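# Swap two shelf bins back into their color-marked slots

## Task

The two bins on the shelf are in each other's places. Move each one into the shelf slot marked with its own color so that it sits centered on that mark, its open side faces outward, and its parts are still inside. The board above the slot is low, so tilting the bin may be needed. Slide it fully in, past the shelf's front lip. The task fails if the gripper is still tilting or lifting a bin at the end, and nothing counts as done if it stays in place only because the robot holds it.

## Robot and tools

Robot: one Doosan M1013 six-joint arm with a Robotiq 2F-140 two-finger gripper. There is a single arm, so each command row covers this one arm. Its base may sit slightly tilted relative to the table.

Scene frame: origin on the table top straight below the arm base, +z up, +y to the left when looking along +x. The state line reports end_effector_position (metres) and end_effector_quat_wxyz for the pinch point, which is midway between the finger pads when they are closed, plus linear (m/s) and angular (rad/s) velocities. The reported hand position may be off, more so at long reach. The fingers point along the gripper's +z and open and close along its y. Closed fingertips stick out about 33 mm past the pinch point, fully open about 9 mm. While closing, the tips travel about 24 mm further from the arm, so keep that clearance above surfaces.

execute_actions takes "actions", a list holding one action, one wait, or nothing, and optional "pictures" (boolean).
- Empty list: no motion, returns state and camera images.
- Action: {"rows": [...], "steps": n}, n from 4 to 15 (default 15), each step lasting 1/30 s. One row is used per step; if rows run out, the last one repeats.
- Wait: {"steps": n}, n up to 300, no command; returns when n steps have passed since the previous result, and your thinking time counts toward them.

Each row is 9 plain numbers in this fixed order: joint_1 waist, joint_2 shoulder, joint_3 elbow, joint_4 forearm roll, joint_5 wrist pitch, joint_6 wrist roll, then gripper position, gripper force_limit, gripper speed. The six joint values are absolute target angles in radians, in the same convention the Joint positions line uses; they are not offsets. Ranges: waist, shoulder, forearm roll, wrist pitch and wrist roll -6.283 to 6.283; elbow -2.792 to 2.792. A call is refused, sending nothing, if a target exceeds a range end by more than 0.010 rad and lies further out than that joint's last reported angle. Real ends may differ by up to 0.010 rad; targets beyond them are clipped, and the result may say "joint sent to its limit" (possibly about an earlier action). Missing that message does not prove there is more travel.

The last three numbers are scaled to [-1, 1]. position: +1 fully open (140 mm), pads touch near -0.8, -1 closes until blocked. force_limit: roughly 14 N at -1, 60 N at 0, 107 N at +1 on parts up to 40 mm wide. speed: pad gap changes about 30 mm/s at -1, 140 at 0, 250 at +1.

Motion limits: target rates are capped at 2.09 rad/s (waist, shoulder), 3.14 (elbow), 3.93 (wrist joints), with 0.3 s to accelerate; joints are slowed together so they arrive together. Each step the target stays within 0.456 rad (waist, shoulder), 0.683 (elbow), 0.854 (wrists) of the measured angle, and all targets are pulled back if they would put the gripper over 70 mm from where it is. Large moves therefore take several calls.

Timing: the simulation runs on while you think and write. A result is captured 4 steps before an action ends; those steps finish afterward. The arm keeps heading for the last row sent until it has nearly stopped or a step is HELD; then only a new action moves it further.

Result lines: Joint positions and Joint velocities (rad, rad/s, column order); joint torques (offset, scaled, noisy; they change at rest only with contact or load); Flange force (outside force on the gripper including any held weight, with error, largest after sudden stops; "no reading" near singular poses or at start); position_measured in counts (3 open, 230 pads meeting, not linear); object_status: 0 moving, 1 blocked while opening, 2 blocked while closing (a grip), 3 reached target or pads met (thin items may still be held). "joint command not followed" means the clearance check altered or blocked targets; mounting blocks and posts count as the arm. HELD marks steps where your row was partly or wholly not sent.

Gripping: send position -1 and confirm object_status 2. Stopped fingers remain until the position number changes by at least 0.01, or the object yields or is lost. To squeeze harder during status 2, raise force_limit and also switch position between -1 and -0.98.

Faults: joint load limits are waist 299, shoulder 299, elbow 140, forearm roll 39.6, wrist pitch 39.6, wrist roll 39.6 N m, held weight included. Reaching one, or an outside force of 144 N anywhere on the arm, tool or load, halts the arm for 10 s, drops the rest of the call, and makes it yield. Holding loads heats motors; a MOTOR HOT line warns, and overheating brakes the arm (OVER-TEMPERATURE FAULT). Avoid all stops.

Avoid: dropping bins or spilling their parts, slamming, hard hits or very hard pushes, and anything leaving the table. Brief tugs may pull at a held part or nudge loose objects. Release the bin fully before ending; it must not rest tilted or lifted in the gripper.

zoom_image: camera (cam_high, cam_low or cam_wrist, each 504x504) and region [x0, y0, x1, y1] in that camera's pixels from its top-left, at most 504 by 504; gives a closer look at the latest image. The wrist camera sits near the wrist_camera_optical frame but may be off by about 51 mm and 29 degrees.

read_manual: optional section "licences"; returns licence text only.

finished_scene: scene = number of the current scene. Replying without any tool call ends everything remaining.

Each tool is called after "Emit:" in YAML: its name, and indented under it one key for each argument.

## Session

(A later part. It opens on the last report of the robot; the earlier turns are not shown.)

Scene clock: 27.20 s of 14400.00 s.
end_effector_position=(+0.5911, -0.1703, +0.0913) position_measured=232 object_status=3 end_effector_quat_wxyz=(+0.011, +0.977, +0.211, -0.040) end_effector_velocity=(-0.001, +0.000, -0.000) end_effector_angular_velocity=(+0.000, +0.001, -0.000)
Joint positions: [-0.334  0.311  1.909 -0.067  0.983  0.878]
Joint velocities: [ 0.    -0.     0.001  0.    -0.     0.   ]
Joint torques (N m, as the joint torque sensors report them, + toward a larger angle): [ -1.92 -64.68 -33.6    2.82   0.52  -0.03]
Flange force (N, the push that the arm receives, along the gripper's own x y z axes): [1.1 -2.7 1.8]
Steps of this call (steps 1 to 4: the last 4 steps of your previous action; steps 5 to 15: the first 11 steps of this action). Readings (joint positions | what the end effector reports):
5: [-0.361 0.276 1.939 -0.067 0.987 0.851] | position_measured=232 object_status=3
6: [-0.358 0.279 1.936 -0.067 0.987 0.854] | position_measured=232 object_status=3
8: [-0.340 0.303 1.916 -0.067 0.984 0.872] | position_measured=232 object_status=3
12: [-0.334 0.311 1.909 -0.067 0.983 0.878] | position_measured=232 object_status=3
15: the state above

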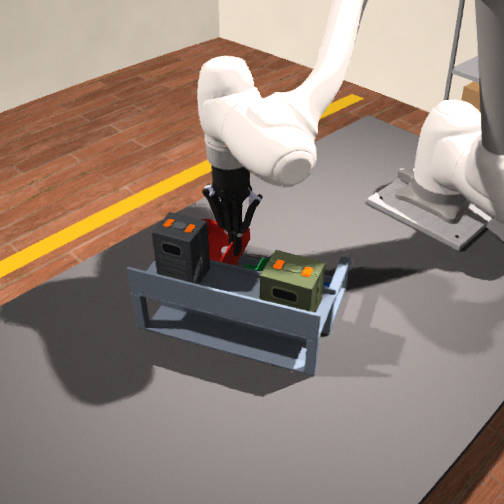

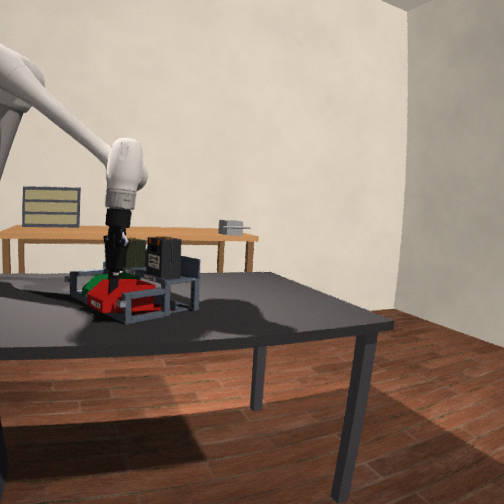

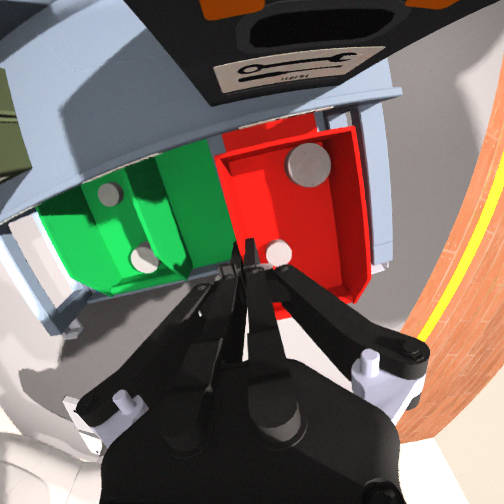

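Emit:
execute_actions:
  actions:
    - {"rows":[[-0.320,0.327,1.8915,-0.067,0.984,0.892,-1,1,0],[-0.320,0.327,1.8915,-0.067,0.984,0.892,-1,1,0],[-0.320,0.327,1.8915,-0.067,0.984,0.892,-1,1,0],[-0.320,0.327,1.8915,-0.067,0.984,0.892,-1,1,0],[-0.306,0.343,1.874,-0.067,0.985,0.906,-1,1,0]],"steps":15}

Emit:
execute_actions:
  actions:
    - {"rows":[[-0.291,0.3605,1.854,-0.067,0.988,0.921,-1,1,0]],"steps":15}
  pictures: true

Scene clock: 27.73 s of 14400.00 s.
end_effector_position=(+0.6149, -0.1592, +0.0860) position_measured=232 object_status=3 end_effector_quat_wxyz=(+0.012, +0.977, +0.211, -0.039) end_effector_velocity=(+0.000, -0.000, +0.000) end_effector_angular_velocity=(-0.000, -0.000, -0.000)
Joint positions: [-0.306  0.343  1.874 -0.067  0.985  0.906]
Joint velocities: [ 0.    -0.    -0.    -0.     0.     0.001]
Joint torques (N m, as the joint torque sensors report them, + toward a larger angle): [ -1.25 -70.1  -32.52   2.83   0.51  -0.1 ]
Flange force (N, the push that the arm receives, along the gripper's own x y z axes): [4.3 1.0 2.6]
Steps of this call (steps 1 to 4: the last 4 steps of your previous action; step 5: the robot went on to your last target; steps 6 to 16: the first 11 steps of this action). Readings (joint positions | what the end effector reports):
6: [-0.334 0.311 1.909 -0.067 0.983 0.878] | position_measured=232 object_status=3
7: [-0.331 0.314 1.905 -0.067 0.983 0.881] | position_measured=232 object_status=3
9: [-0.321 0.326 1.892 -0.067 0.984 0.891] | position_measured=232 object_status=3
13: [-0.307 0.342 1.875 -0.067 0.985 0.905] | position_measured=232 object_status=3
16: the state above

Scene clock: 28.23 s of 14400.00 s.
end_effector_position=(+0.6277, -0.1528, +0.0834) position_measured=232 object_status=3 end_effector_quat_wxyz=(+0.013, +0.977, +0.210, -0.039) end_effector_velocity=(-0.000, +0.000, -0.000) end_effector_angular_velocity=(+0.001, -0.000, +0.000)
Joint positions: [-0.291  0.36   1.854 -0.067  0.988  0.921]
Joint velocities: [ 0.    -0.     0.     0.001  0.    -0.001]
Joint torques (N m, as the joint torque sensors report them, + toward a larger angle): [  0.29 -62.21 -28.12   4.63  -1.25  -0.2 ]
Flange force (N, the push that the arm receives, along the gripper's own x y z axes): [-0.6 1.1 -13.1]
Steps of this call (steps 1 to 4: the last 4 steps of your previous action; steps 5 to 15: the first 11 steps of this action). Readings (joint positions | what the end effector reports):
5: [-0.306 0.343 1.874 -0.067 0.985 0.906] | position_measured=232 object_status=3
6: [-0.303 0.347 1.870 -0.067 0.986 0.909] | position_measured=232 object_status=3
8: [-0.292 0.359 1.855 -0.067 0.988 0.920] | position_measured=232 object_status=3
12: [-0.291 0.360 1.854 -0.067 0.988 0.921] | position_measured=232 object_status=3
15: the state above

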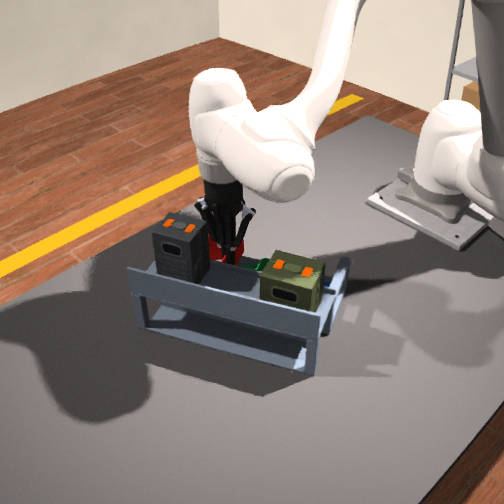

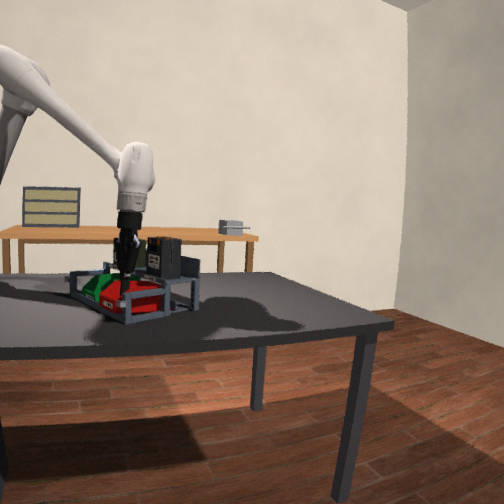

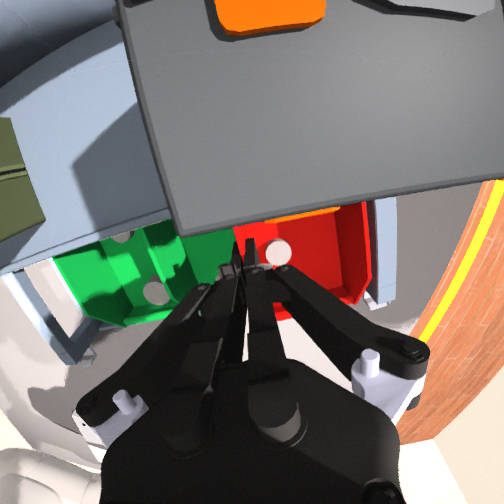

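Emit:
execute_actions:
  actions:
    - {"rows":[[-0.278,0.3725,1.835,-0.067,0.995,0.934,-1,1,0]],"steps":15}
  pictures: true

Emit:
zoom_image:
  camera: "cam_low"
  region: [60,230,210,330]

Scene clock: 28.73 s of 14400.00 s.
end_effector_position=(+0.6386, -0.1470, +0.0838) position_measured=232 object_status=3 end_effector_quat_wxyz=(+0.014, +0.977, +0.210, -0.039) end_effector_velocity=(+0.000, +0.000, +0.000) end_effector_angular_velocity=(+0.000, +0.000, -0.000)
Joint positions: [-0.278  0.373  1.835 -0.067  0.995  0.934]
Joint velocities: [-0.    -0.    -0.     0.     0.001 -0.   ]
Joint torques (N m, as the joint torque sensors report them, + toward a larger angle): [ -3.69 -70.21 -33.71   2.77   0.23  -0.27]
Flange force (N, the push that the arm receives, along the gripper's own x y z axes): [2.1 -5.3 -0.2]
Steps of this call (steps 1 to 4: the last 4 steps of your previous action; steps 5 to 15: the first 11 steps of this action). Readings (joint positions | what the end effector reports):
5: [-0.291 0.361 1.854 -0.067 0.988 0.921] | position_measured=232 object_status=3
6: [-0.287 0.364 1.849 -0.067 0.990 0.925] | position_measured=232 object_status=3
8: [-0.278 0.372 1.836 -0.067 0.994 0.933] | position_measured=232 object_status=3
12: [-0.278 0.373 1.835 -0.067 0.995 0.934] | position_measured=232 object_status=3
15: the state above

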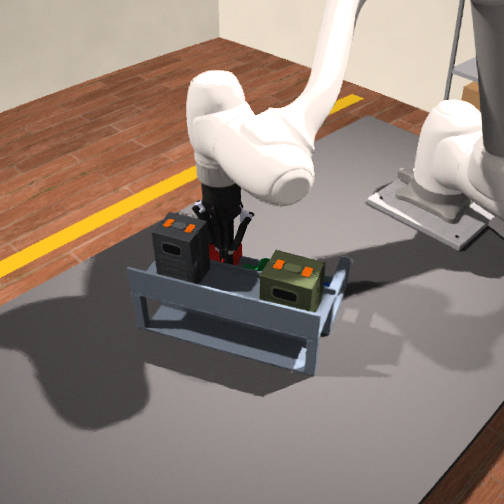

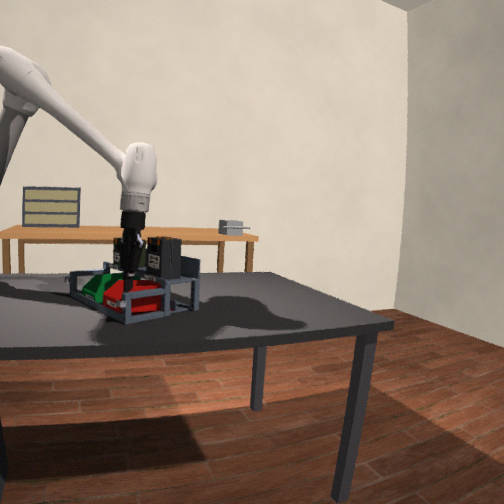

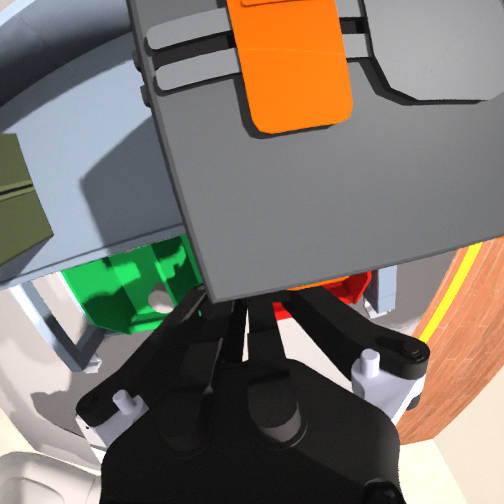

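Region (60, 230, 210, 330) of cam_low's 504x504 image, scaled by 3.360, with more detail than that image has.

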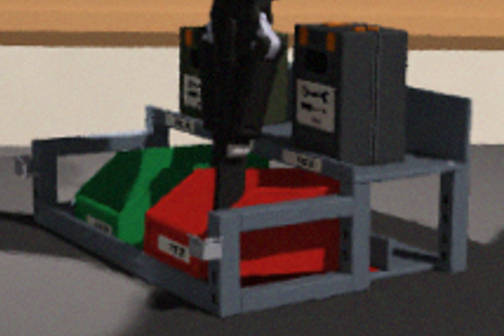

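Untilt and lower.

Emit:
execute_actions:
  actions:
    - {"rows":[[-0.292,0.364,1.859,-0.033,0.949,0.899,-1,1,0]],"steps":12}

Emit:
execute_actions:
  actions:
    - {"rows":[[-0.306,0.354,1.882,0,0.905,0.864,-1,1,0]],"steps":15}

Emit:
execute_actions:
  actions:
    - {"rows":[[-0.306,0.354,1.882,0,0.905,0.864,-0.55,1,0]],"steps":12}

Emit:
execute_actions:
  actions:
    - {"rows":[[-0.306,0.288,1.828,0,1.026,0.864,-0.55,1,0]],"steps":15}
  pictures: true

Emit:
zoom_image:
  camera: "cam_low"
  region: [60,230,210,330]

Scene clock: 39.07 s of 14400.00 s.
end_effector_position=(+0.6398, -0.1464, +0.0808) position_measured=232 object_status=3 end_effector_quat_wxyz=(+0.007, +0.977, +0.211, -0.021) end_effector_velocity=(+0.001, -0.000, +0.000) end_effector_angular_velocity=(+0.000, -0.001, +0.001)
Joint positions: [-0.29   0.363  1.854 -0.036  0.957  0.903]
Joint velocities: [ 0.     0.    -0.001  0.    -0.    -0.001]
Joint torques (N m, as the joint torque sensors report them, + toward a larger angle): [ -4.15 -48.41 -20.33   2.47  -0.93  -0.41]
Flange force (N, the push that the arm receives, along the gripper's own x y z axes): [0.8 -6.4 -32.9]
FORCE FAULT: contact force on the arm reached its limit, and the arm stopped for 10 seconds. The contact can be on any part of the arm, not only on its tool. The arm's remaining commands of this call were not run. The arm holds still and accepts commands again. Move the arm away from the contact; if what it grips holds it there, let go first. Pushing or pulling that hard again can fault the arm again.
Kept back: nothing.
The stop began at step 10 of this call (marked STOPPED below). From that step on the arm followed nothing that you had sent. 8 steps, steps kept back included, did not run and will not run. Nothing is kept back now, and the robot has no last target.
Steps of this call (steps 1 to 4: the last 4 steps of your previous action; step 5: the robot went on to your last target; steps 6 to 9: the first 4 steps of this action; steps 10 to 310: the stop). Readings (joint positions | what the end effector reports):
6: [-0.278 0.373 1.835 -0.067 0.995 0.934] | position_measured=232 object_status=3
7: [-0.280 0.371 1.838 -0.061 0.988 0.929] | position_measured=232 object_status=3
9: [-0.290 0.364 1.855 -0.037 0.955 0.903] | position_measured=232 object_status=3
10: [-0.290 0.364 1.854 -0.036 0.955 0.903] | position_measured=232 object_status=3 STOPPED
13: [-0.290 0.363 1.854 -0.036 0.957 0.903] | position_measured=232 object_status=3
310: the state above

Scene clock: 39.10 s of 14400.00 s.
end_effector_position=(+0.6398, -0.1464, +0.0808) position_measured=232 object_status=3 end_effector_quat_wxyz=(+0.007, +0.977, +0.211, -0.021) end_effector_velocity=(+0.000, +0.000, -0.000) end_effector_angular_velocity=(+0.000, +0.000, +0.000)
Joint positions: [-0.29   0.363  1.854 -0.036  0.957  0.903]
Joint velocities: [-0.     0.001 -0.001  0.     0.    -0.001]
Joint torques (N m, as the joint torque sensors report them, + toward a larger angle): [ -3.21 -48.46 -20.3    2.44  -1.22  -0.15]
Flange force (N, the push that the arm receives, along the gripper's own x y z axes): [0.0 -4.7 -33.1]
Kept back: nothing.
A stop began in an earlier call of the same reply, so what this call sent did not run. Send another action.
Steps of this call (step 1: nothing new was sent). Readings (joint positions | what the end effector reports):
1: the state above

Scene clock: 39.13 s of 14400.00 s.
end_effector_position=(+0.6398, -0.1464, +0.0808) position_measured=232 object_status=3 end_effector_quat_wxyz=(+0.007, +0.977, +0.211, -0.021) end_effector_velocity=(+0.000, +0.000, -0.000) end_effector_angular_velocity=(+0.000, +0.000, +0.000)
Joint positions: [-0.29   0.363  1.854 -0.036  0.957  0.903]
Joint velocities: [ 0.  0. -0.  0. -0. -0.]
Joint torques (N m, as the joint torque sensors report them, + toward a larger angle): [ -4.32 -48.04 -19.77   2.04  -1.06  -0.03]
Flange force (N, the push that the arm receives, along the gripper's own x y z axes): [1.2 -5.8 -33.9]
Kept back: nothing.
A stop began in an earlier call of the same reply, so what this call sent did not run. Send another action.
Steps of this call (step 1: nothing new was sent). Readings (joint positions | what the end effector reports):
1: the state above

Scene clock: 39.17 s of 14400.00 s.
end_effector_position=(+0.6398, -0.1464, +0.0808) position_measured=232 object_status=3 end_effector_quat_wxyz=(+0.007, +0.977, +0.211, -0.021) end_effector_velocity=(+0.000, -0.000, +0.000) end_effector_angular_velocity=(+0.000, -0.001, +0.000)
Joint positions: [-0.29   0.363  1.854 -0.036  0.957  0.903]
Joint velocities: [ 0.    -0.    -0.001  0.     0.001 -0.   ]
Joint torques (N m, as the joint torque sensors report them, + toward a larger angle): [ -5.03 -50.45 -20.33   2.31  -0.67  -0.31]
Flange force (N, the push that the arm receives, along the gripper's own x y z axes): [3.8 -5.7 -30.6]
Kept back: nothing.
A stop began in an earlier call of the same reply, so what this call sent did not run. Send another action.
Steps of this call (step 1: nothing new was sent). Readings (joint positions | what the end effector reports):
1: the state above

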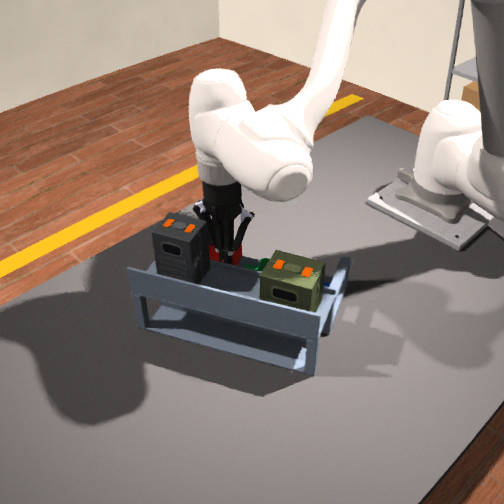

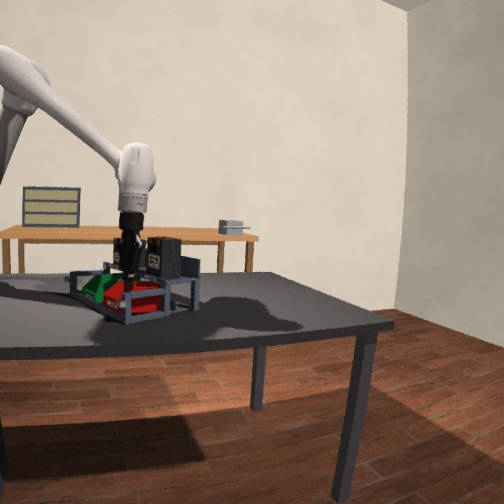

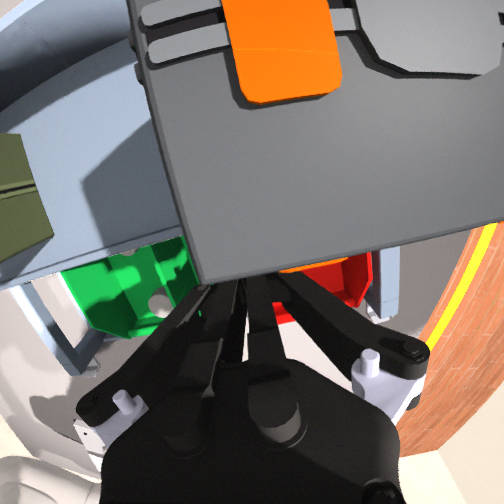

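Region (60, 230, 210, 330) of cam_low's 504x504 image, scaled by 3.360, with more detail than that image has.

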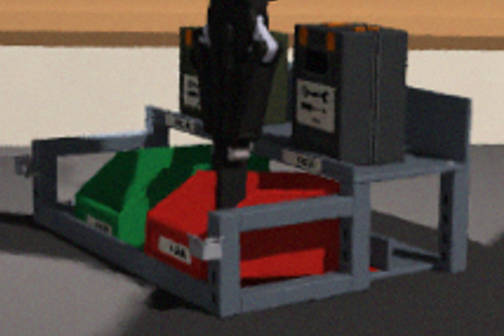

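Emit:
execute_actions:
  actions:
    - {"rows":[[-0.29,0.362,1.853,-0.036,0.959,0.903,-0.55,1,0]],"steps":12}

Emit:
execute_actions:
  actions:
    - {"rows":[[-0.306,0.288,1.828,0,1.026,0.864,-0.55,1,0]],"steps":15}

Emit:
execute_actions:
  actions:
    - {"rows":[[-0.421,0.18,1.97,0,0.99,0.75,-1,1,0]],"steps":15}
  pictures: true

Scene clock: 39.53 s of 14400.00 s.
end_effector_position=(+0.6397, -0.1463, +0.0819) position_measured=199 object_status=0 end_effector_quat_wxyz=(+0.007, +0.977, +0.211, -0.021) end_effector_velocity=(+0.000, +0.000, +0.000) end_effector_angular_velocity=(-0.000, +0.000, +0.001)
Joint positions: [-0.29   0.362  1.853 -0.036  0.959  0.903]
Joint velocities: [ 0.    -0.    -0.    -0.     0.001 -0.   ]
Joint torques (N m, as the joint torque sensors report them, + toward a larger angle): [ -3.41 -65.89 -30.16   2.86   0.86   0.15]
Flange force (N, the push that the arm receives, along the gripper's own x y z axes): [3.0 -3.1 -4.7]
Steps of this call (steps 1 to 3: nothing new was sent; steps 4 to 11: the first 8 steps of this action). Readings (joint positions | what the end effector reports):
4: [-0.290 0.363 1.854 -0.036 0.957 0.903] | position_measured=232 object_status=0
5: [-0.290 0.363 1.853 -0.036 0.958 0.903] | position_measured=232 object_status=0
7: [-0.290 0.362 1.853 -0.036 0.959 0.903] | position_measured=214 object_status=0
11: the state above

Scene clock: 40.03 s of 14400.00 s.
end_effector_position=(+0.6381, -0.1464, +0.1424) position_measured=199 object_status=3 end_effector_quat_wxyz=(+0.002, +0.977, +0.212, +0.000) end_effector_velocity=(-0.000, +0.000, -0.001) end_effector_angular_velocity=(+0.001, +0.001, +0.000)
Joint positions: [-0.306  0.288  1.828 -0.     1.026  0.864]
Joint velocities: [ 0.     0.001 -0.     0.001  0.    -0.001]
Joint torques (N m, as the joint torque sensors report them, + toward a larger angle): [ -1.66 -63.67 -33.51   3.48   0.49  -0.04]
Flange force (N, the push that the arm receives, along the gripper's own x y z axes): [2.6 -1.2 -2.9]
Steps of this call (steps 1 to 4: the last 4 steps of your previous action; steps 5 to 15: the first 11 steps of this action). Readings (joint positions | what the end effector reports):
5: [-0.290 0.362 1.853 -0.036 0.959 0.903] | position_measured=199 object_status=0
6: [-0.291 0.358 1.852 -0.034 0.963 0.902] | position_measured=199 object_status=3
8: [-0.297 0.328 1.842 -0.020 0.990 0.885] | position_measured=199 object_status=3
12: [-0.306 0.288 1.828 -0.000 1.026 0.864] | position_measured=199 object_status=3
15: the state above

Scene clock: 40.53 s of 14400.00 s.
end_effector_position=(+0.5483, -0.1901, +0.1418) position_measured=235 object_status=0 end_effector_quat_wxyz=(+0.002, +0.977, +0.212, +0.001) end_effector_velocity=(-0.001, +0.001, -0.001) end_effector_angular_velocity=(+0.001, +0.002, +0.002)
Joint positions: [-0.421  0.18   1.97   0.     0.99   0.75 ]
Joint velocities: [ 0.     0.     0.003  0.    -0.    -0.002]
Joint torques (N m, as the joint torque sensors report them, + toward a larger angle): [ -2.75 -53.65 -32.12   3.02   0.8   -0.13]
Flange force (N, the push that the arm receives, along the gripper's own x y z axes): [7.5 0.0 -1.4]
Steps of this call (steps 1 to 4: the last 4 steps of your previous action; steps 5 to 15: the first 11 steps of this action). Readings (joint positions | what the end effector reports):
5: [-0.306 0.288 1.828 -0.000 1.026 0.864] | position_measured=199 object_status=0
6: [-0.310 0.285 1.833 0.000 1.025 0.860] | position_measured=202 object_status=0
8: [-0.340 0.256 1.871 0.000 1.015 0.829] | position_measured=217 object_status=0
12: [-0.415 0.185 1.963 0.000 0.992 0.756] | position_measured=235 object_status=0
15: the state above

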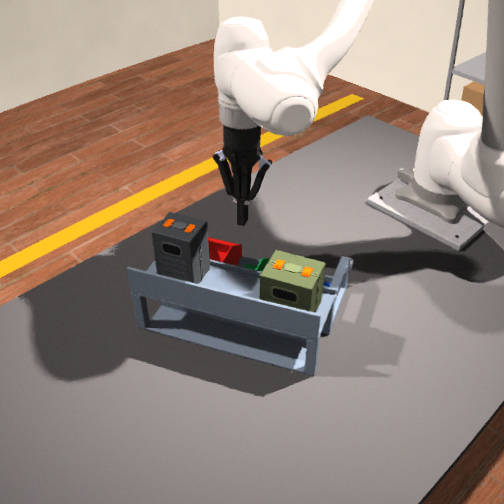

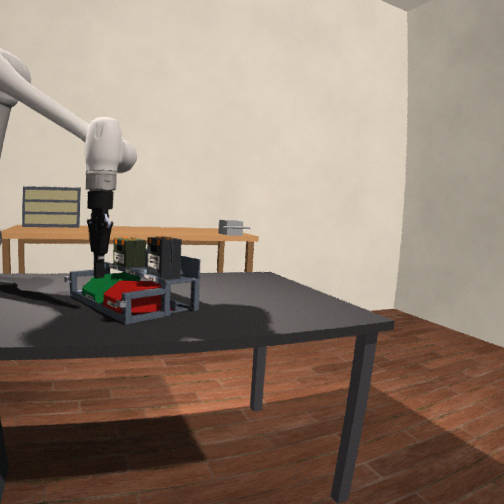

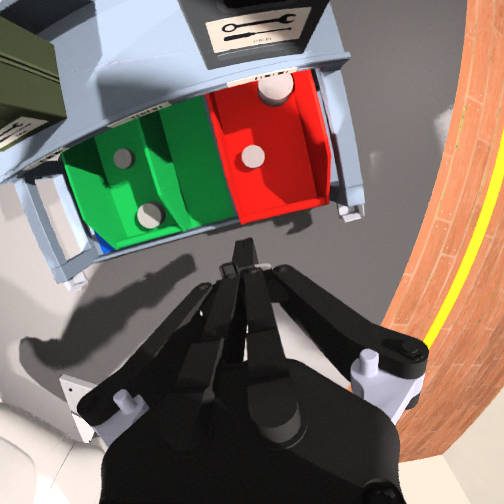

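Emit:
execute_actions:
  actions:
    - {"rows":[[-0.458,0.262,1.90,0,0.98,0.712,-1,1,0]],"steps":12}

Emit:
execute_actions:
  actions:
    - {"rows":[[-0.458,0.3238,1.951,0,0.8667,0.712,-1,1,0]],"steps":15}

Emit:
execute_actions:
  actions:
    - {"rows":[[-0.435,0.3438,1.923,0,0.8747,0.735,-1,1,0]],"steps":15}
  pictures: true

Emit:
zoom_image:
  camera: "cam_low"
  region: [60,230,210,330]

Scene clock: 41.03 s of 14400.00 s.
end_effector_position=(+0.5816, -0.2291, +0.1248) position_measured=235 object_status=3 end_effector_quat_wxyz=(+0.001, +0.977, +0.212, -0.000) end_effector_velocity=(+0.005, -0.002, +0.003) end_effector_angular_velocity=(-0.003, -0.007, +0.007)
Joint positions: [-0.458  0.262  1.9   -0.     0.98   0.712]
Joint velocities: [-0.     0.001 -0.009  0.    -0.    -0.007]
Joint torques (N m, as the joint torque sensors report them, + toward a larger angle): [  7.25 -85.97 -31.46   3.15   1.23   0.13]
Flange force (N, the push that the arm receives, along the gripper's own x y z axes): [4.6 -7.5 -3.5]
Steps of this call (steps 1 to 4: the last 4 steps of your previous action; steps 5 to 7: the robot went on to your last target; steps 8 to 15: the first 8 steps of this action). Readings (joint positions | what the end effector reports):
8: [-0.421 0.180 1.970 0.000 0.990 0.750] | position_measured=235 object_status=3
9: [-0.423 0.184 1.967 -0.000 0.990 0.748] | position_measured=235 object_status=3
11: [-0.436 0.214 1.941 -0.000 0.986 0.734] | position_measured=235 object_status=3
15: the state above

Scene clock: 51.37 s of 14400.00 s.
end_effector_position=(+0.5840, -0.2304, +0.0914) position_measured=235 object_status=3 end_effector_quat_wxyz=(+0.003, +0.977, +0.213, +0.001) end_effector_velocity=(-0.000, +0.000, +0.000) end_effector_angular_velocity=(+0.000, +0.000, -0.000)
Joint positions: [-0.458  0.297  1.925 -0.001  0.916  0.712]
Joint velocities: [ 0. -0.  0.  0.  0.  0.]
Joint torques (N m, as the joint torque sensors report them, + toward a larger angle): [ -4.44 -41.54 -19.73   2.71  -1.04   0.05]
Flange force (N, the push that the arm receives, along the gripper's own x y z axes): [2.8 -6.6 -35.0]
FORCE FAULT: contact force on the arm reached its limit, and the arm stopped for 10 seconds. The contact can be on any part of the arm, not only on its tool. The arm's remaining commands of this call were not run. The arm holds still and accepts commands again. Move the arm away from the contact; if what it grips holds it there, let go first. Pushing or pulling that hard again can fault the arm again.
Kept back: nothing.
The stop began at step 10 of this call (marked STOPPED below). From that step on the arm followed nothing that you had sent. 10 steps, steps kept back included, did not run and will not run. Nothing is kept back now, and the robot has no last target.
Steps of this call (steps 1 to 4: the last 4 steps of your previous action; steps 5 to 9: the first 5 steps of this action; steps 10 to 310: the stop). Readings (joint positions | what the end effector reports):
5: [-0.458 0.262 1.900 -0.000 0.980 0.712] | position_measured=235 object_status=3
6: [-0.458 0.266 1.902 -0.000 0.972 0.712] | position_measured=235 object_status=3
8: [-0.458 0.295 1.927 -0.000 0.918 0.712] | position_measured=235 object_status=3
10: [-0.458 0.298 1.926 -0.001 0.913 0.712] | position_measured=235 object_status=3 STOPPED
12: [-0.458 0.297 1.926 -0.001 0.915 0.712] | position_measured=235 object_status=3
310: the state above

Scene clock: 51.40 s of 14400.00 s.
end_effector_position=(+0.5840, -0.2304, +0.0914) position_measured=235 object_status=3 end_effector_quat_wxyz=(+0.003, +0.977, +0.213, +0.001) end_effector_velocity=(-0.000, -0.000, -0.000) end_effector_angular_velocity=(-0.000, +0.000, +0.001)
Joint positions: [-0.458  0.297  1.925 -0.001  0.916  0.712]
Joint velocities: [ 0.     0.     0.    -0.     0.    -0.001]
Joint torques (N m, as the joint torque sensors report them, + toward a larger angle): [ -3.82 -41.05 -19.76   2.59  -1.05  -0.06]
Flange force (N, the push that the arm receives, along the gripper's own x y z axes): [1.7 -6.5 -35.5]
Kept back: nothing.
A stop began in an earlier call of the same reply, so what this call sent did not run. Send another action.
Steps of this call (step 1: nothing new was sent). Readings (joint positions | what the end effector reports):
1: the state above

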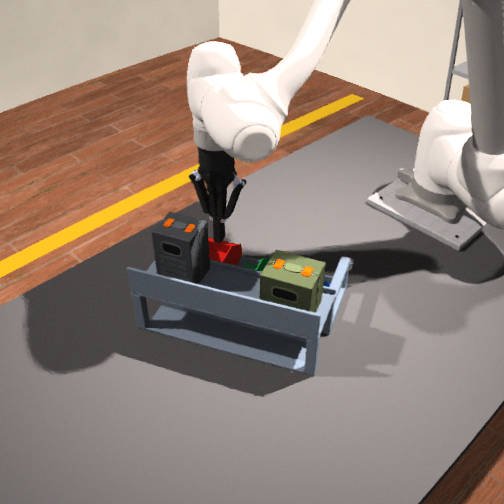

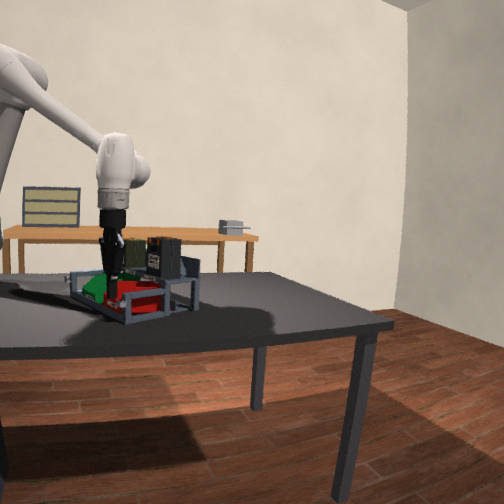

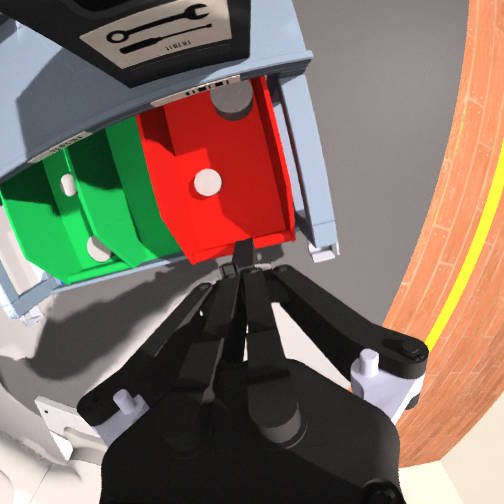

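Region (60, 230, 210, 330) of cam_low's 504x504 image, scaled by 3.360, with more detail than that image has.

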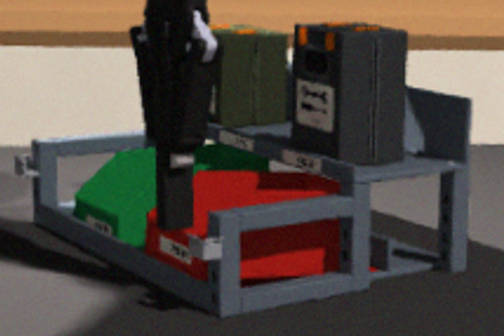

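Emit:
execute_actions:
  actions:
    - {"rows":[[-0.458,0.285,1.917,0,0.94,0.712,-1,1,0],[-0.458,0.285,1.917,0,0.94,0.712,-1,1,0],[-0.458,0.285,1.917,0,0.94,0.712,-1,1,0],[-0.458,0.285,1.917,0,0.94,0.712,-1,1,0],[-0.458,0.285,1.917,0,0.94,0.712,-1,1,0],[-0.496,0.256,1.957,0,0.929,0.674,-1,1,0]],"steps":15}

Emit:
execute_actions:
  actions:
    - {"rows":[[-0.496,0.283,1.981,0,0.878,0.674,-1,1,0]],"steps":12}

Emit:
execute_actions:
  actions:
    - {"rows":[[-0.477,0.2965,1.961,0,0.884,0.693,-1,1,0]],"steps":15}
  pictures: true

Emit:
zoom_image:
  camera: "cam_low"
  region: [60,230,210,330]

Scene clock: 52.00 s of 14400.00 s.
end_effector_position=(+0.5549, -0.2420, +0.1029) position_measured=235 object_status=3 end_effector_quat_wxyz=(+0.002, +0.977, +0.212, -0.000) end_effector_velocity=(-0.005, -0.008, +0.002) end_effector_angular_velocity=(-0.005, -0.010, -0.002)
Joint positions: [-0.496  0.256  1.957  0.     0.929  0.674]
Joint velocities: [-0.015 -0.009  0.009  0.    -0.01  -0.014]
Joint torques (N m, as the joint torque sensors report them, + toward a larger angle): [  7.18 -47.44 -34.19   3.48   0.44   0.11]
Flange force (N, the push that the arm receives, along the gripper's own x y z axes): [7.5 1.5 -2.6]
Steps of this call (steps 1 to 7: nothing new was sent; steps 8 to 18: the first 11 steps of this action). Readings (joint positions | what the end effector reports):
8: [-0.458 0.297 1.925 -0.001 0.916 0.712] | position_measured=235 object_status=3
9: [-0.458 0.294 1.923 -0.001 0.923 0.712] | position_measured=235 object_status=3
11: [-0.458 0.285 1.917 -0.000 0.939 0.712] | position_measured=235 object_status=3
15: [-0.473 0.274 1.933 0.000 0.936 0.697] | position_measured=235 object_status=3
18: the state above

Scene clock: 52.40 s of 14400.00 s.
end_effector_position=(+0.5533, -0.2414, +0.0759) position_measured=235 object_status=3 end_effector_quat_wxyz=(+0.002, +0.977, +0.212, -0.000) end_effector_velocity=(+0.001, -0.001, +0.001) end_effector_angular_velocity=(-0.002, -0.002, -0.000)
Joint positions: [-0.496  0.283  1.981  0.     0.878  0.674]
Joint velocities: [-0.    -0.    -0.001 -0.    -0.002  0.   ]
Joint torques (N m, as the joint torque sensors report them, + toward a larger angle): [ -4.   -59.11 -27.47   3.18   0.92   0.13]
Flange force (N, the push that the arm receives, along the gripper's own x y z axes): [9.2 2.4 -0.6]
Steps of this call (steps 1 to 4: the last 4 steps of your previous action; steps 5 to 12: the first 8 steps of this action). Readings (joint positions | what the end effector reports):
5: [-0.496 0.256 1.957 0.000 0.929 0.674] | position_measured=235 object_status=3
6: [-0.496 0.259 1.960 0.000 0.921 0.674] | position_measured=235 object_status=3
8: [-0.496 0.279 1.978 0.000 0.885 0.674] | position_measured=235 object_status=3
12: the state above

Scene clock: 52.90 s of 14400.00 s.
end_effector_position=(+0.5674, -0.2354, +0.0764) position_measured=235 object_status=3 end_effector_quat_wxyz=(+0.002, +0.977, +0.212, +0.000) end_effector_velocity=(+0.000, -0.000, +0.000) end_effector_angular_velocity=(-0.000, -0.000, +0.000)
Joint positions: [-0.477  0.296  1.961  0.     0.884  0.693]
Joint velocities: [ 0.     0.    -0.001 -0.     0.    -0.   ]
Joint torques (N m, as the joint torque sensors report them, + toward a larger angle): [ -1.79 -60.02 -30.83   2.88   0.23   0.16]
Flange force (N, the push that the arm receives, along the gripper's own x y z axes): [1.5 -1.7 -3.3]
Steps of this call (steps 1 to 4: the last 4 steps of your previous action; steps 5 to 15: the first 11 steps of this action). Readings (joint positions | what the end effector reports):
5: [-0.496 0.283 1.981 0.000 0.878 0.674] | position_measured=235 object_status=3
6: [-0.492 0.286 1.977 0.000 0.879 0.677] | position_measured=235 object_status=3
8: [-0.478 0.295 1.962 0.000 0.883 0.691] | position_measured=235 object_status=3
12: [-0.477 0.296 1.961 0.000 0.884 0.693] | position_measured=235 object_status=3
15: the state above

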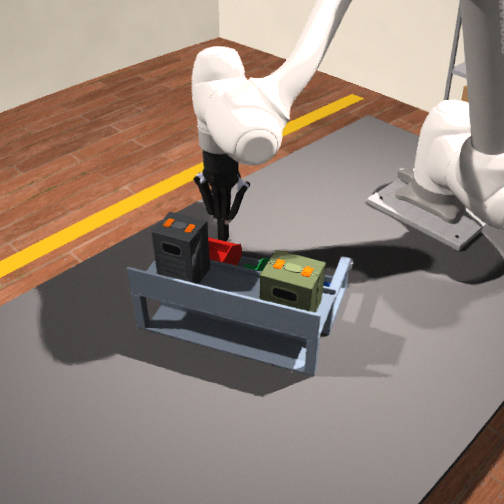

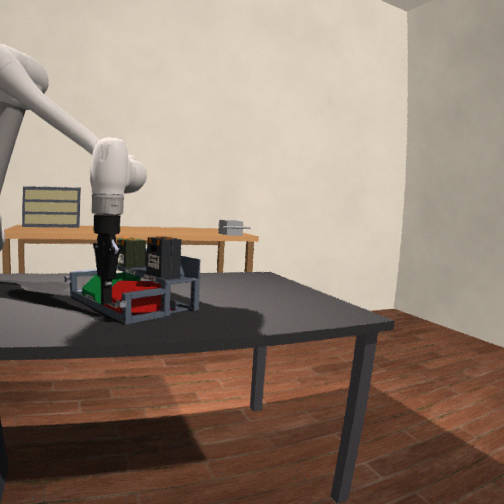

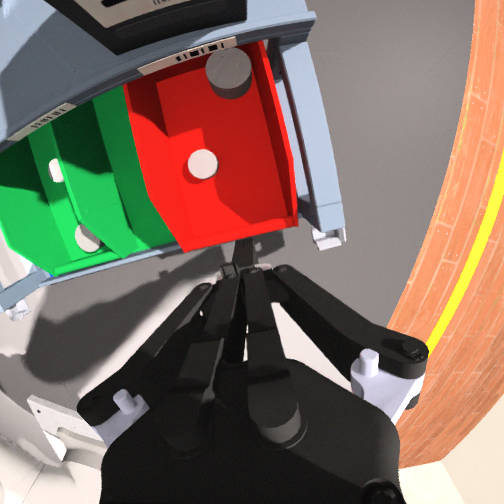

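Region (60, 230, 210, 330) of cam_low's 504x504 image, scaled by 3.360, with more detail than that image has.

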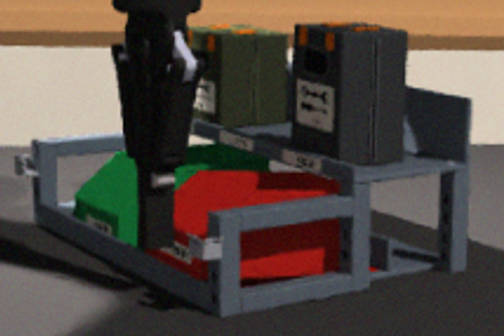

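Emit:
execute_actions:
  actions:
    - {"rows":[[-0.473,0.2995,1.9568,0,0.885,0.697,-1,1,0],[-0.473,0.2995,1.9568,0,0.885,0.697,-1,1,0],[-0.469,0.3025,1.9526,0,0.886,0.701,-1,1,0],[-0.469,0.3025,1.9526,0,0.886,0.701,-1,1,0],[-0.465,0.3055,1.9484,0,0.8875,0.705,-1,1,0],[-0.465,0.3055,1.9484,0,0.8875,0.705,-1,1,0],[-0.461,0.3085,1.944,0,0.889,0.709,-1,1,0]],"steps":15}
  pictures: true

Emit:
zoom_image:
  camera: "cam_low"
  region: [60,230,210,330]

Scene clock: 53.40 s of 14400.00 s.
end_effector_position=(+0.5791, -0.2300, +0.0763) position_measured=235 object_status=3 end_effector_quat_wxyz=(+0.002, +0.977, +0.212, +0.000) end_effector_velocity=(+0.002, -0.000, +0.001) end_effector_angular_velocity=(-0.001, -0.002, -0.000)
Joint positions: [-0.461  0.308  1.944  0.     0.889  0.709]
Joint velocities: [ 0.001  0.    -0.003 -0.     0.001  0.001]
Joint torques (N m, as the joint torque sensors report them, + toward a larger angle): [  0.9  -65.08 -31.63   3.05   0.27  -0.15]
Flange force (N, the push that the arm receives, along the gripper's own x y z axes): [0.1 3.5 1.0]
Steps of this call (steps 1 to 4: the last 4 steps of your previous action; steps 5 to 15: the first 11 steps of this action). Readings (joint positions | what the end effector reports):
5: [-0.477 0.297 1.961 0.000 0.884 0.693] | position_measured=235 object_status=3
6: [-0.475 0.298 1.959 0.000 0.885 0.695] | position_measured=235 object_status=3
8: [-0.471 0.301 1.955 0.000 0.886 0.699] | position_measured=235 object_status=3
12: [-0.463 0.307 1.946 0.000 0.888 0.707] | position_measured=235 object_status=3
15: the state above

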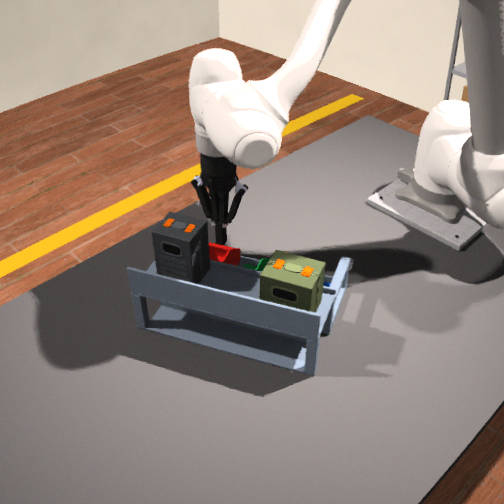

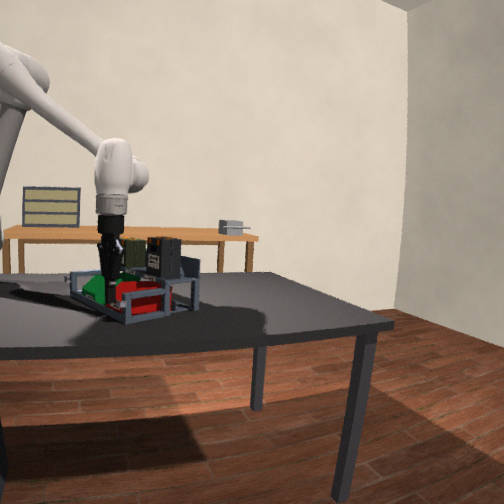

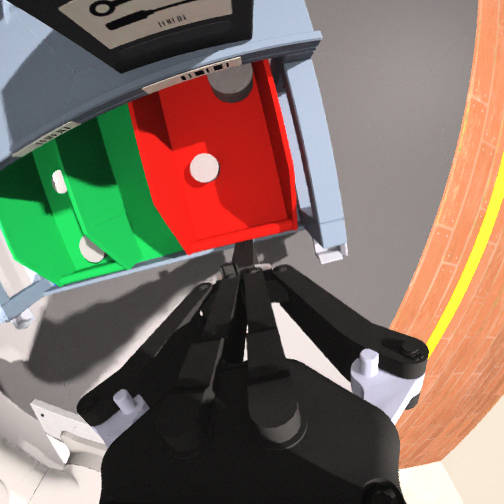

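Region (60, 230, 210, 330) of cam_low's 504x504 image, scaled by 3.360, with more detail than that image has.

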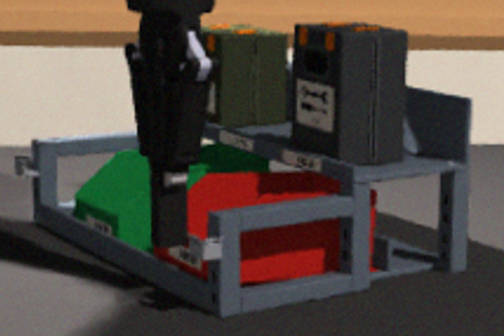

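Emit:
execute_actions:
  actions:
    - {"rows":[[-0.458,0.311,1.9405,0,0.89,0.712,-1,1,0],[-0.458,0.311,1.9405,0,0.89,0.712,-1,1,0],[-0.4555,0.313,1.9375,0,0.891,0.7145,-1,1,0]],"steps":12}

Emit:
execute_actions:
  actions:
    - {"rows":[[-0.465,0.24,1.895,0,1.007,0.705,-0.45,1,0]],"steps":15}

Emit:
execute_actions:
  actions:
    - {"rows":[[-0.3,0.16,2.0,0,0.9815,0.87,-0.45,1,0]],"steps":15}
  pictures: true

Emit:
zoom_image:
  camera: "cam_low"
  region: [60,230,210,330]

Scene clock: 53.93 s of 14400.00 s.
end_effector_position=(+0.5835, -0.2283, +0.0763) position_measured=235 object_status=3 end_effector_quat_wxyz=(+0.002, +0.977, +0.212, +0.000) end_effector_velocity=(-0.001, +0.000, -0.001) end_effector_angular_velocity=(+0.001, +0.002, -0.001)
Joint positions: [-0.455  0.313  1.938  0.     0.891  0.714]
Joint velocities: [ 0.     0.     0.001 -0.     0.001  0.001]
Joint torques (N m, as the joint torque sensors report them, + toward a larger angle): [ -0.65 -58.82 -29.79   2.47   0.25  -0.41]
Flange force (N, the push that the arm receives, along the gripper's own x y z axes): [-0.6 -2.4 -7.2]
Steps of this call (steps 1 to 4: the last 4 steps of your previous action; steps 5 to 8: the robot went on to your last target; steps 9 to 16: the first 8 steps of this action). Readings (joint positions | what the end effector reports):
9: [-0.461 0.309 1.944 0.000 0.889 0.709] | position_measured=235 object_status=3
10: [-0.459 0.310 1.942 0.000 0.890 0.711] | position_measured=235 object_status=3
12: [-0.457 0.312 1.939 0.000 0.891 0.713] | position_measured=235 object_status=3
16: the state above

Scene clock: 54.43 s of 14400.00 s.
end_effector_position=(+0.5758, -0.2310, +0.1413) position_measured=186 object_status=0 end_effector_quat_wxyz=(+0.002, +0.977, +0.212, +0.000) end_effector_velocity=(-0.001, +0.001, -0.000) end_effector_angular_velocity=(+0.001, +0.002, +0.000)
Joint positions: [-0.465  0.24   1.895 -0.     1.007  0.705]
Joint velocities: [-0.    -0.001  0.001  0.     0.001 -0.   ]
Joint torques (N m, as the joint torque sensors report them, + toward a larger angle): [ -1.28 -56.29 -31.56   3.5    0.44   0.02]
Flange force (N, the push that the arm receives, along the gripper's own x y z axes): [2.5 0.0 -4.5]
Steps of this call (steps 1 to 4: the last 4 steps of your previous action; steps 5 to 15: the first 11 steps of this action). Readings (joint positions | what the end effector reports):
5: [-0.455 0.313 1.937 0.000 0.891 0.714] | position_measured=235 object_status=0
6: [-0.456 0.310 1.935 -0.000 0.898 0.714] | position_measured=235 object_status=0
8: [-0.460 0.280 1.918 -0.000 0.946 0.711] | position_measured=217 object_status=0
12: [-0.465 0.240 1.895 -0.000 1.007 0.705] | position_measured=188 object_status=0
15: the state above

Scene clock: 54.93 s of 14400.00 s.
end_effector_position=(+0.5521, -0.1183, +0.1390) position_measured=186 object_status=3 end_effector_quat_wxyz=(+0.002, +0.977, +0.213, +0.000) end_effector_velocity=(-0.001, +0.018, +0.002) end_effector_angular_velocity=(-0.002, -0.009, -0.002)
Joint positions: [-0.3    0.16   2.    -0.     0.982  0.869]
Joint velocities: [ 0.029 -0.013  0.012  0.001 -0.008  0.031]
Joint torques (N m, as the joint torque sensors report them, + toward a larger angle): [-21.85 -32.77 -39.44   3.25   0.35  -0.21]
Flange force (N, the push that the arm receives, along the gripper's own x y z axes): [4.6 2.2 0.7]
Steps of this call (steps 1 to 4: the last 4 steps of your previous action; steps 5 to 15: the first 11 steps of this action). Readings (joint positions | what the end effector reports):
5: [-0.465 0.240 1.895 -0.000 1.007 0.705] | position_measured=186 object_status=3
6: [-0.461 0.238 1.898 -0.000 1.007 0.708] | position_measured=186 object_status=3
8: [-0.431 0.224 1.917 -0.000 1.002 0.740] | position_measured=186 object_status=3
12: [-0.331 0.175 1.980 -0.000 0.986 0.839] | position_measured=186 object_status=3
15: the state above

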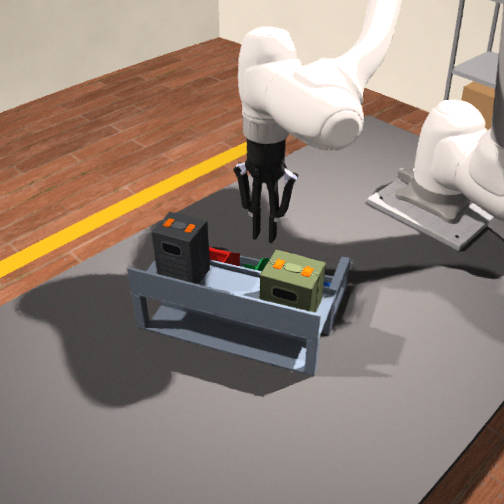

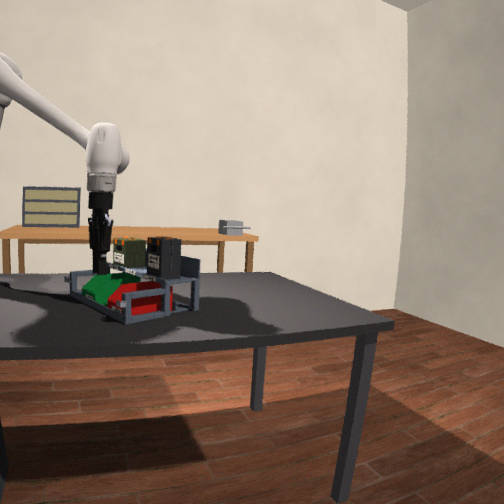

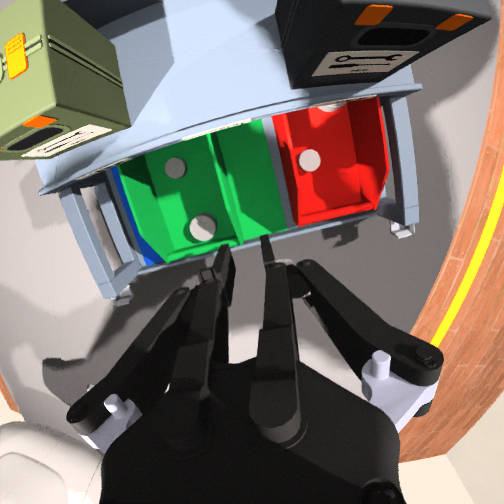

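Region (60, 230, 210, 330) of cam_low's 504x504 image, scaled by 3.360, with more detail than that image has.

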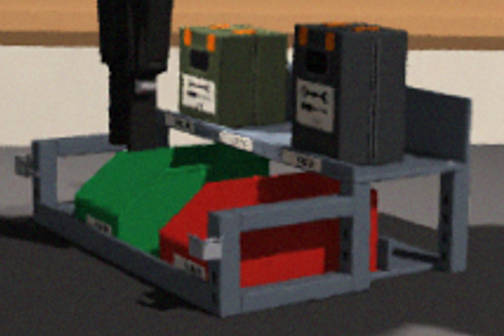

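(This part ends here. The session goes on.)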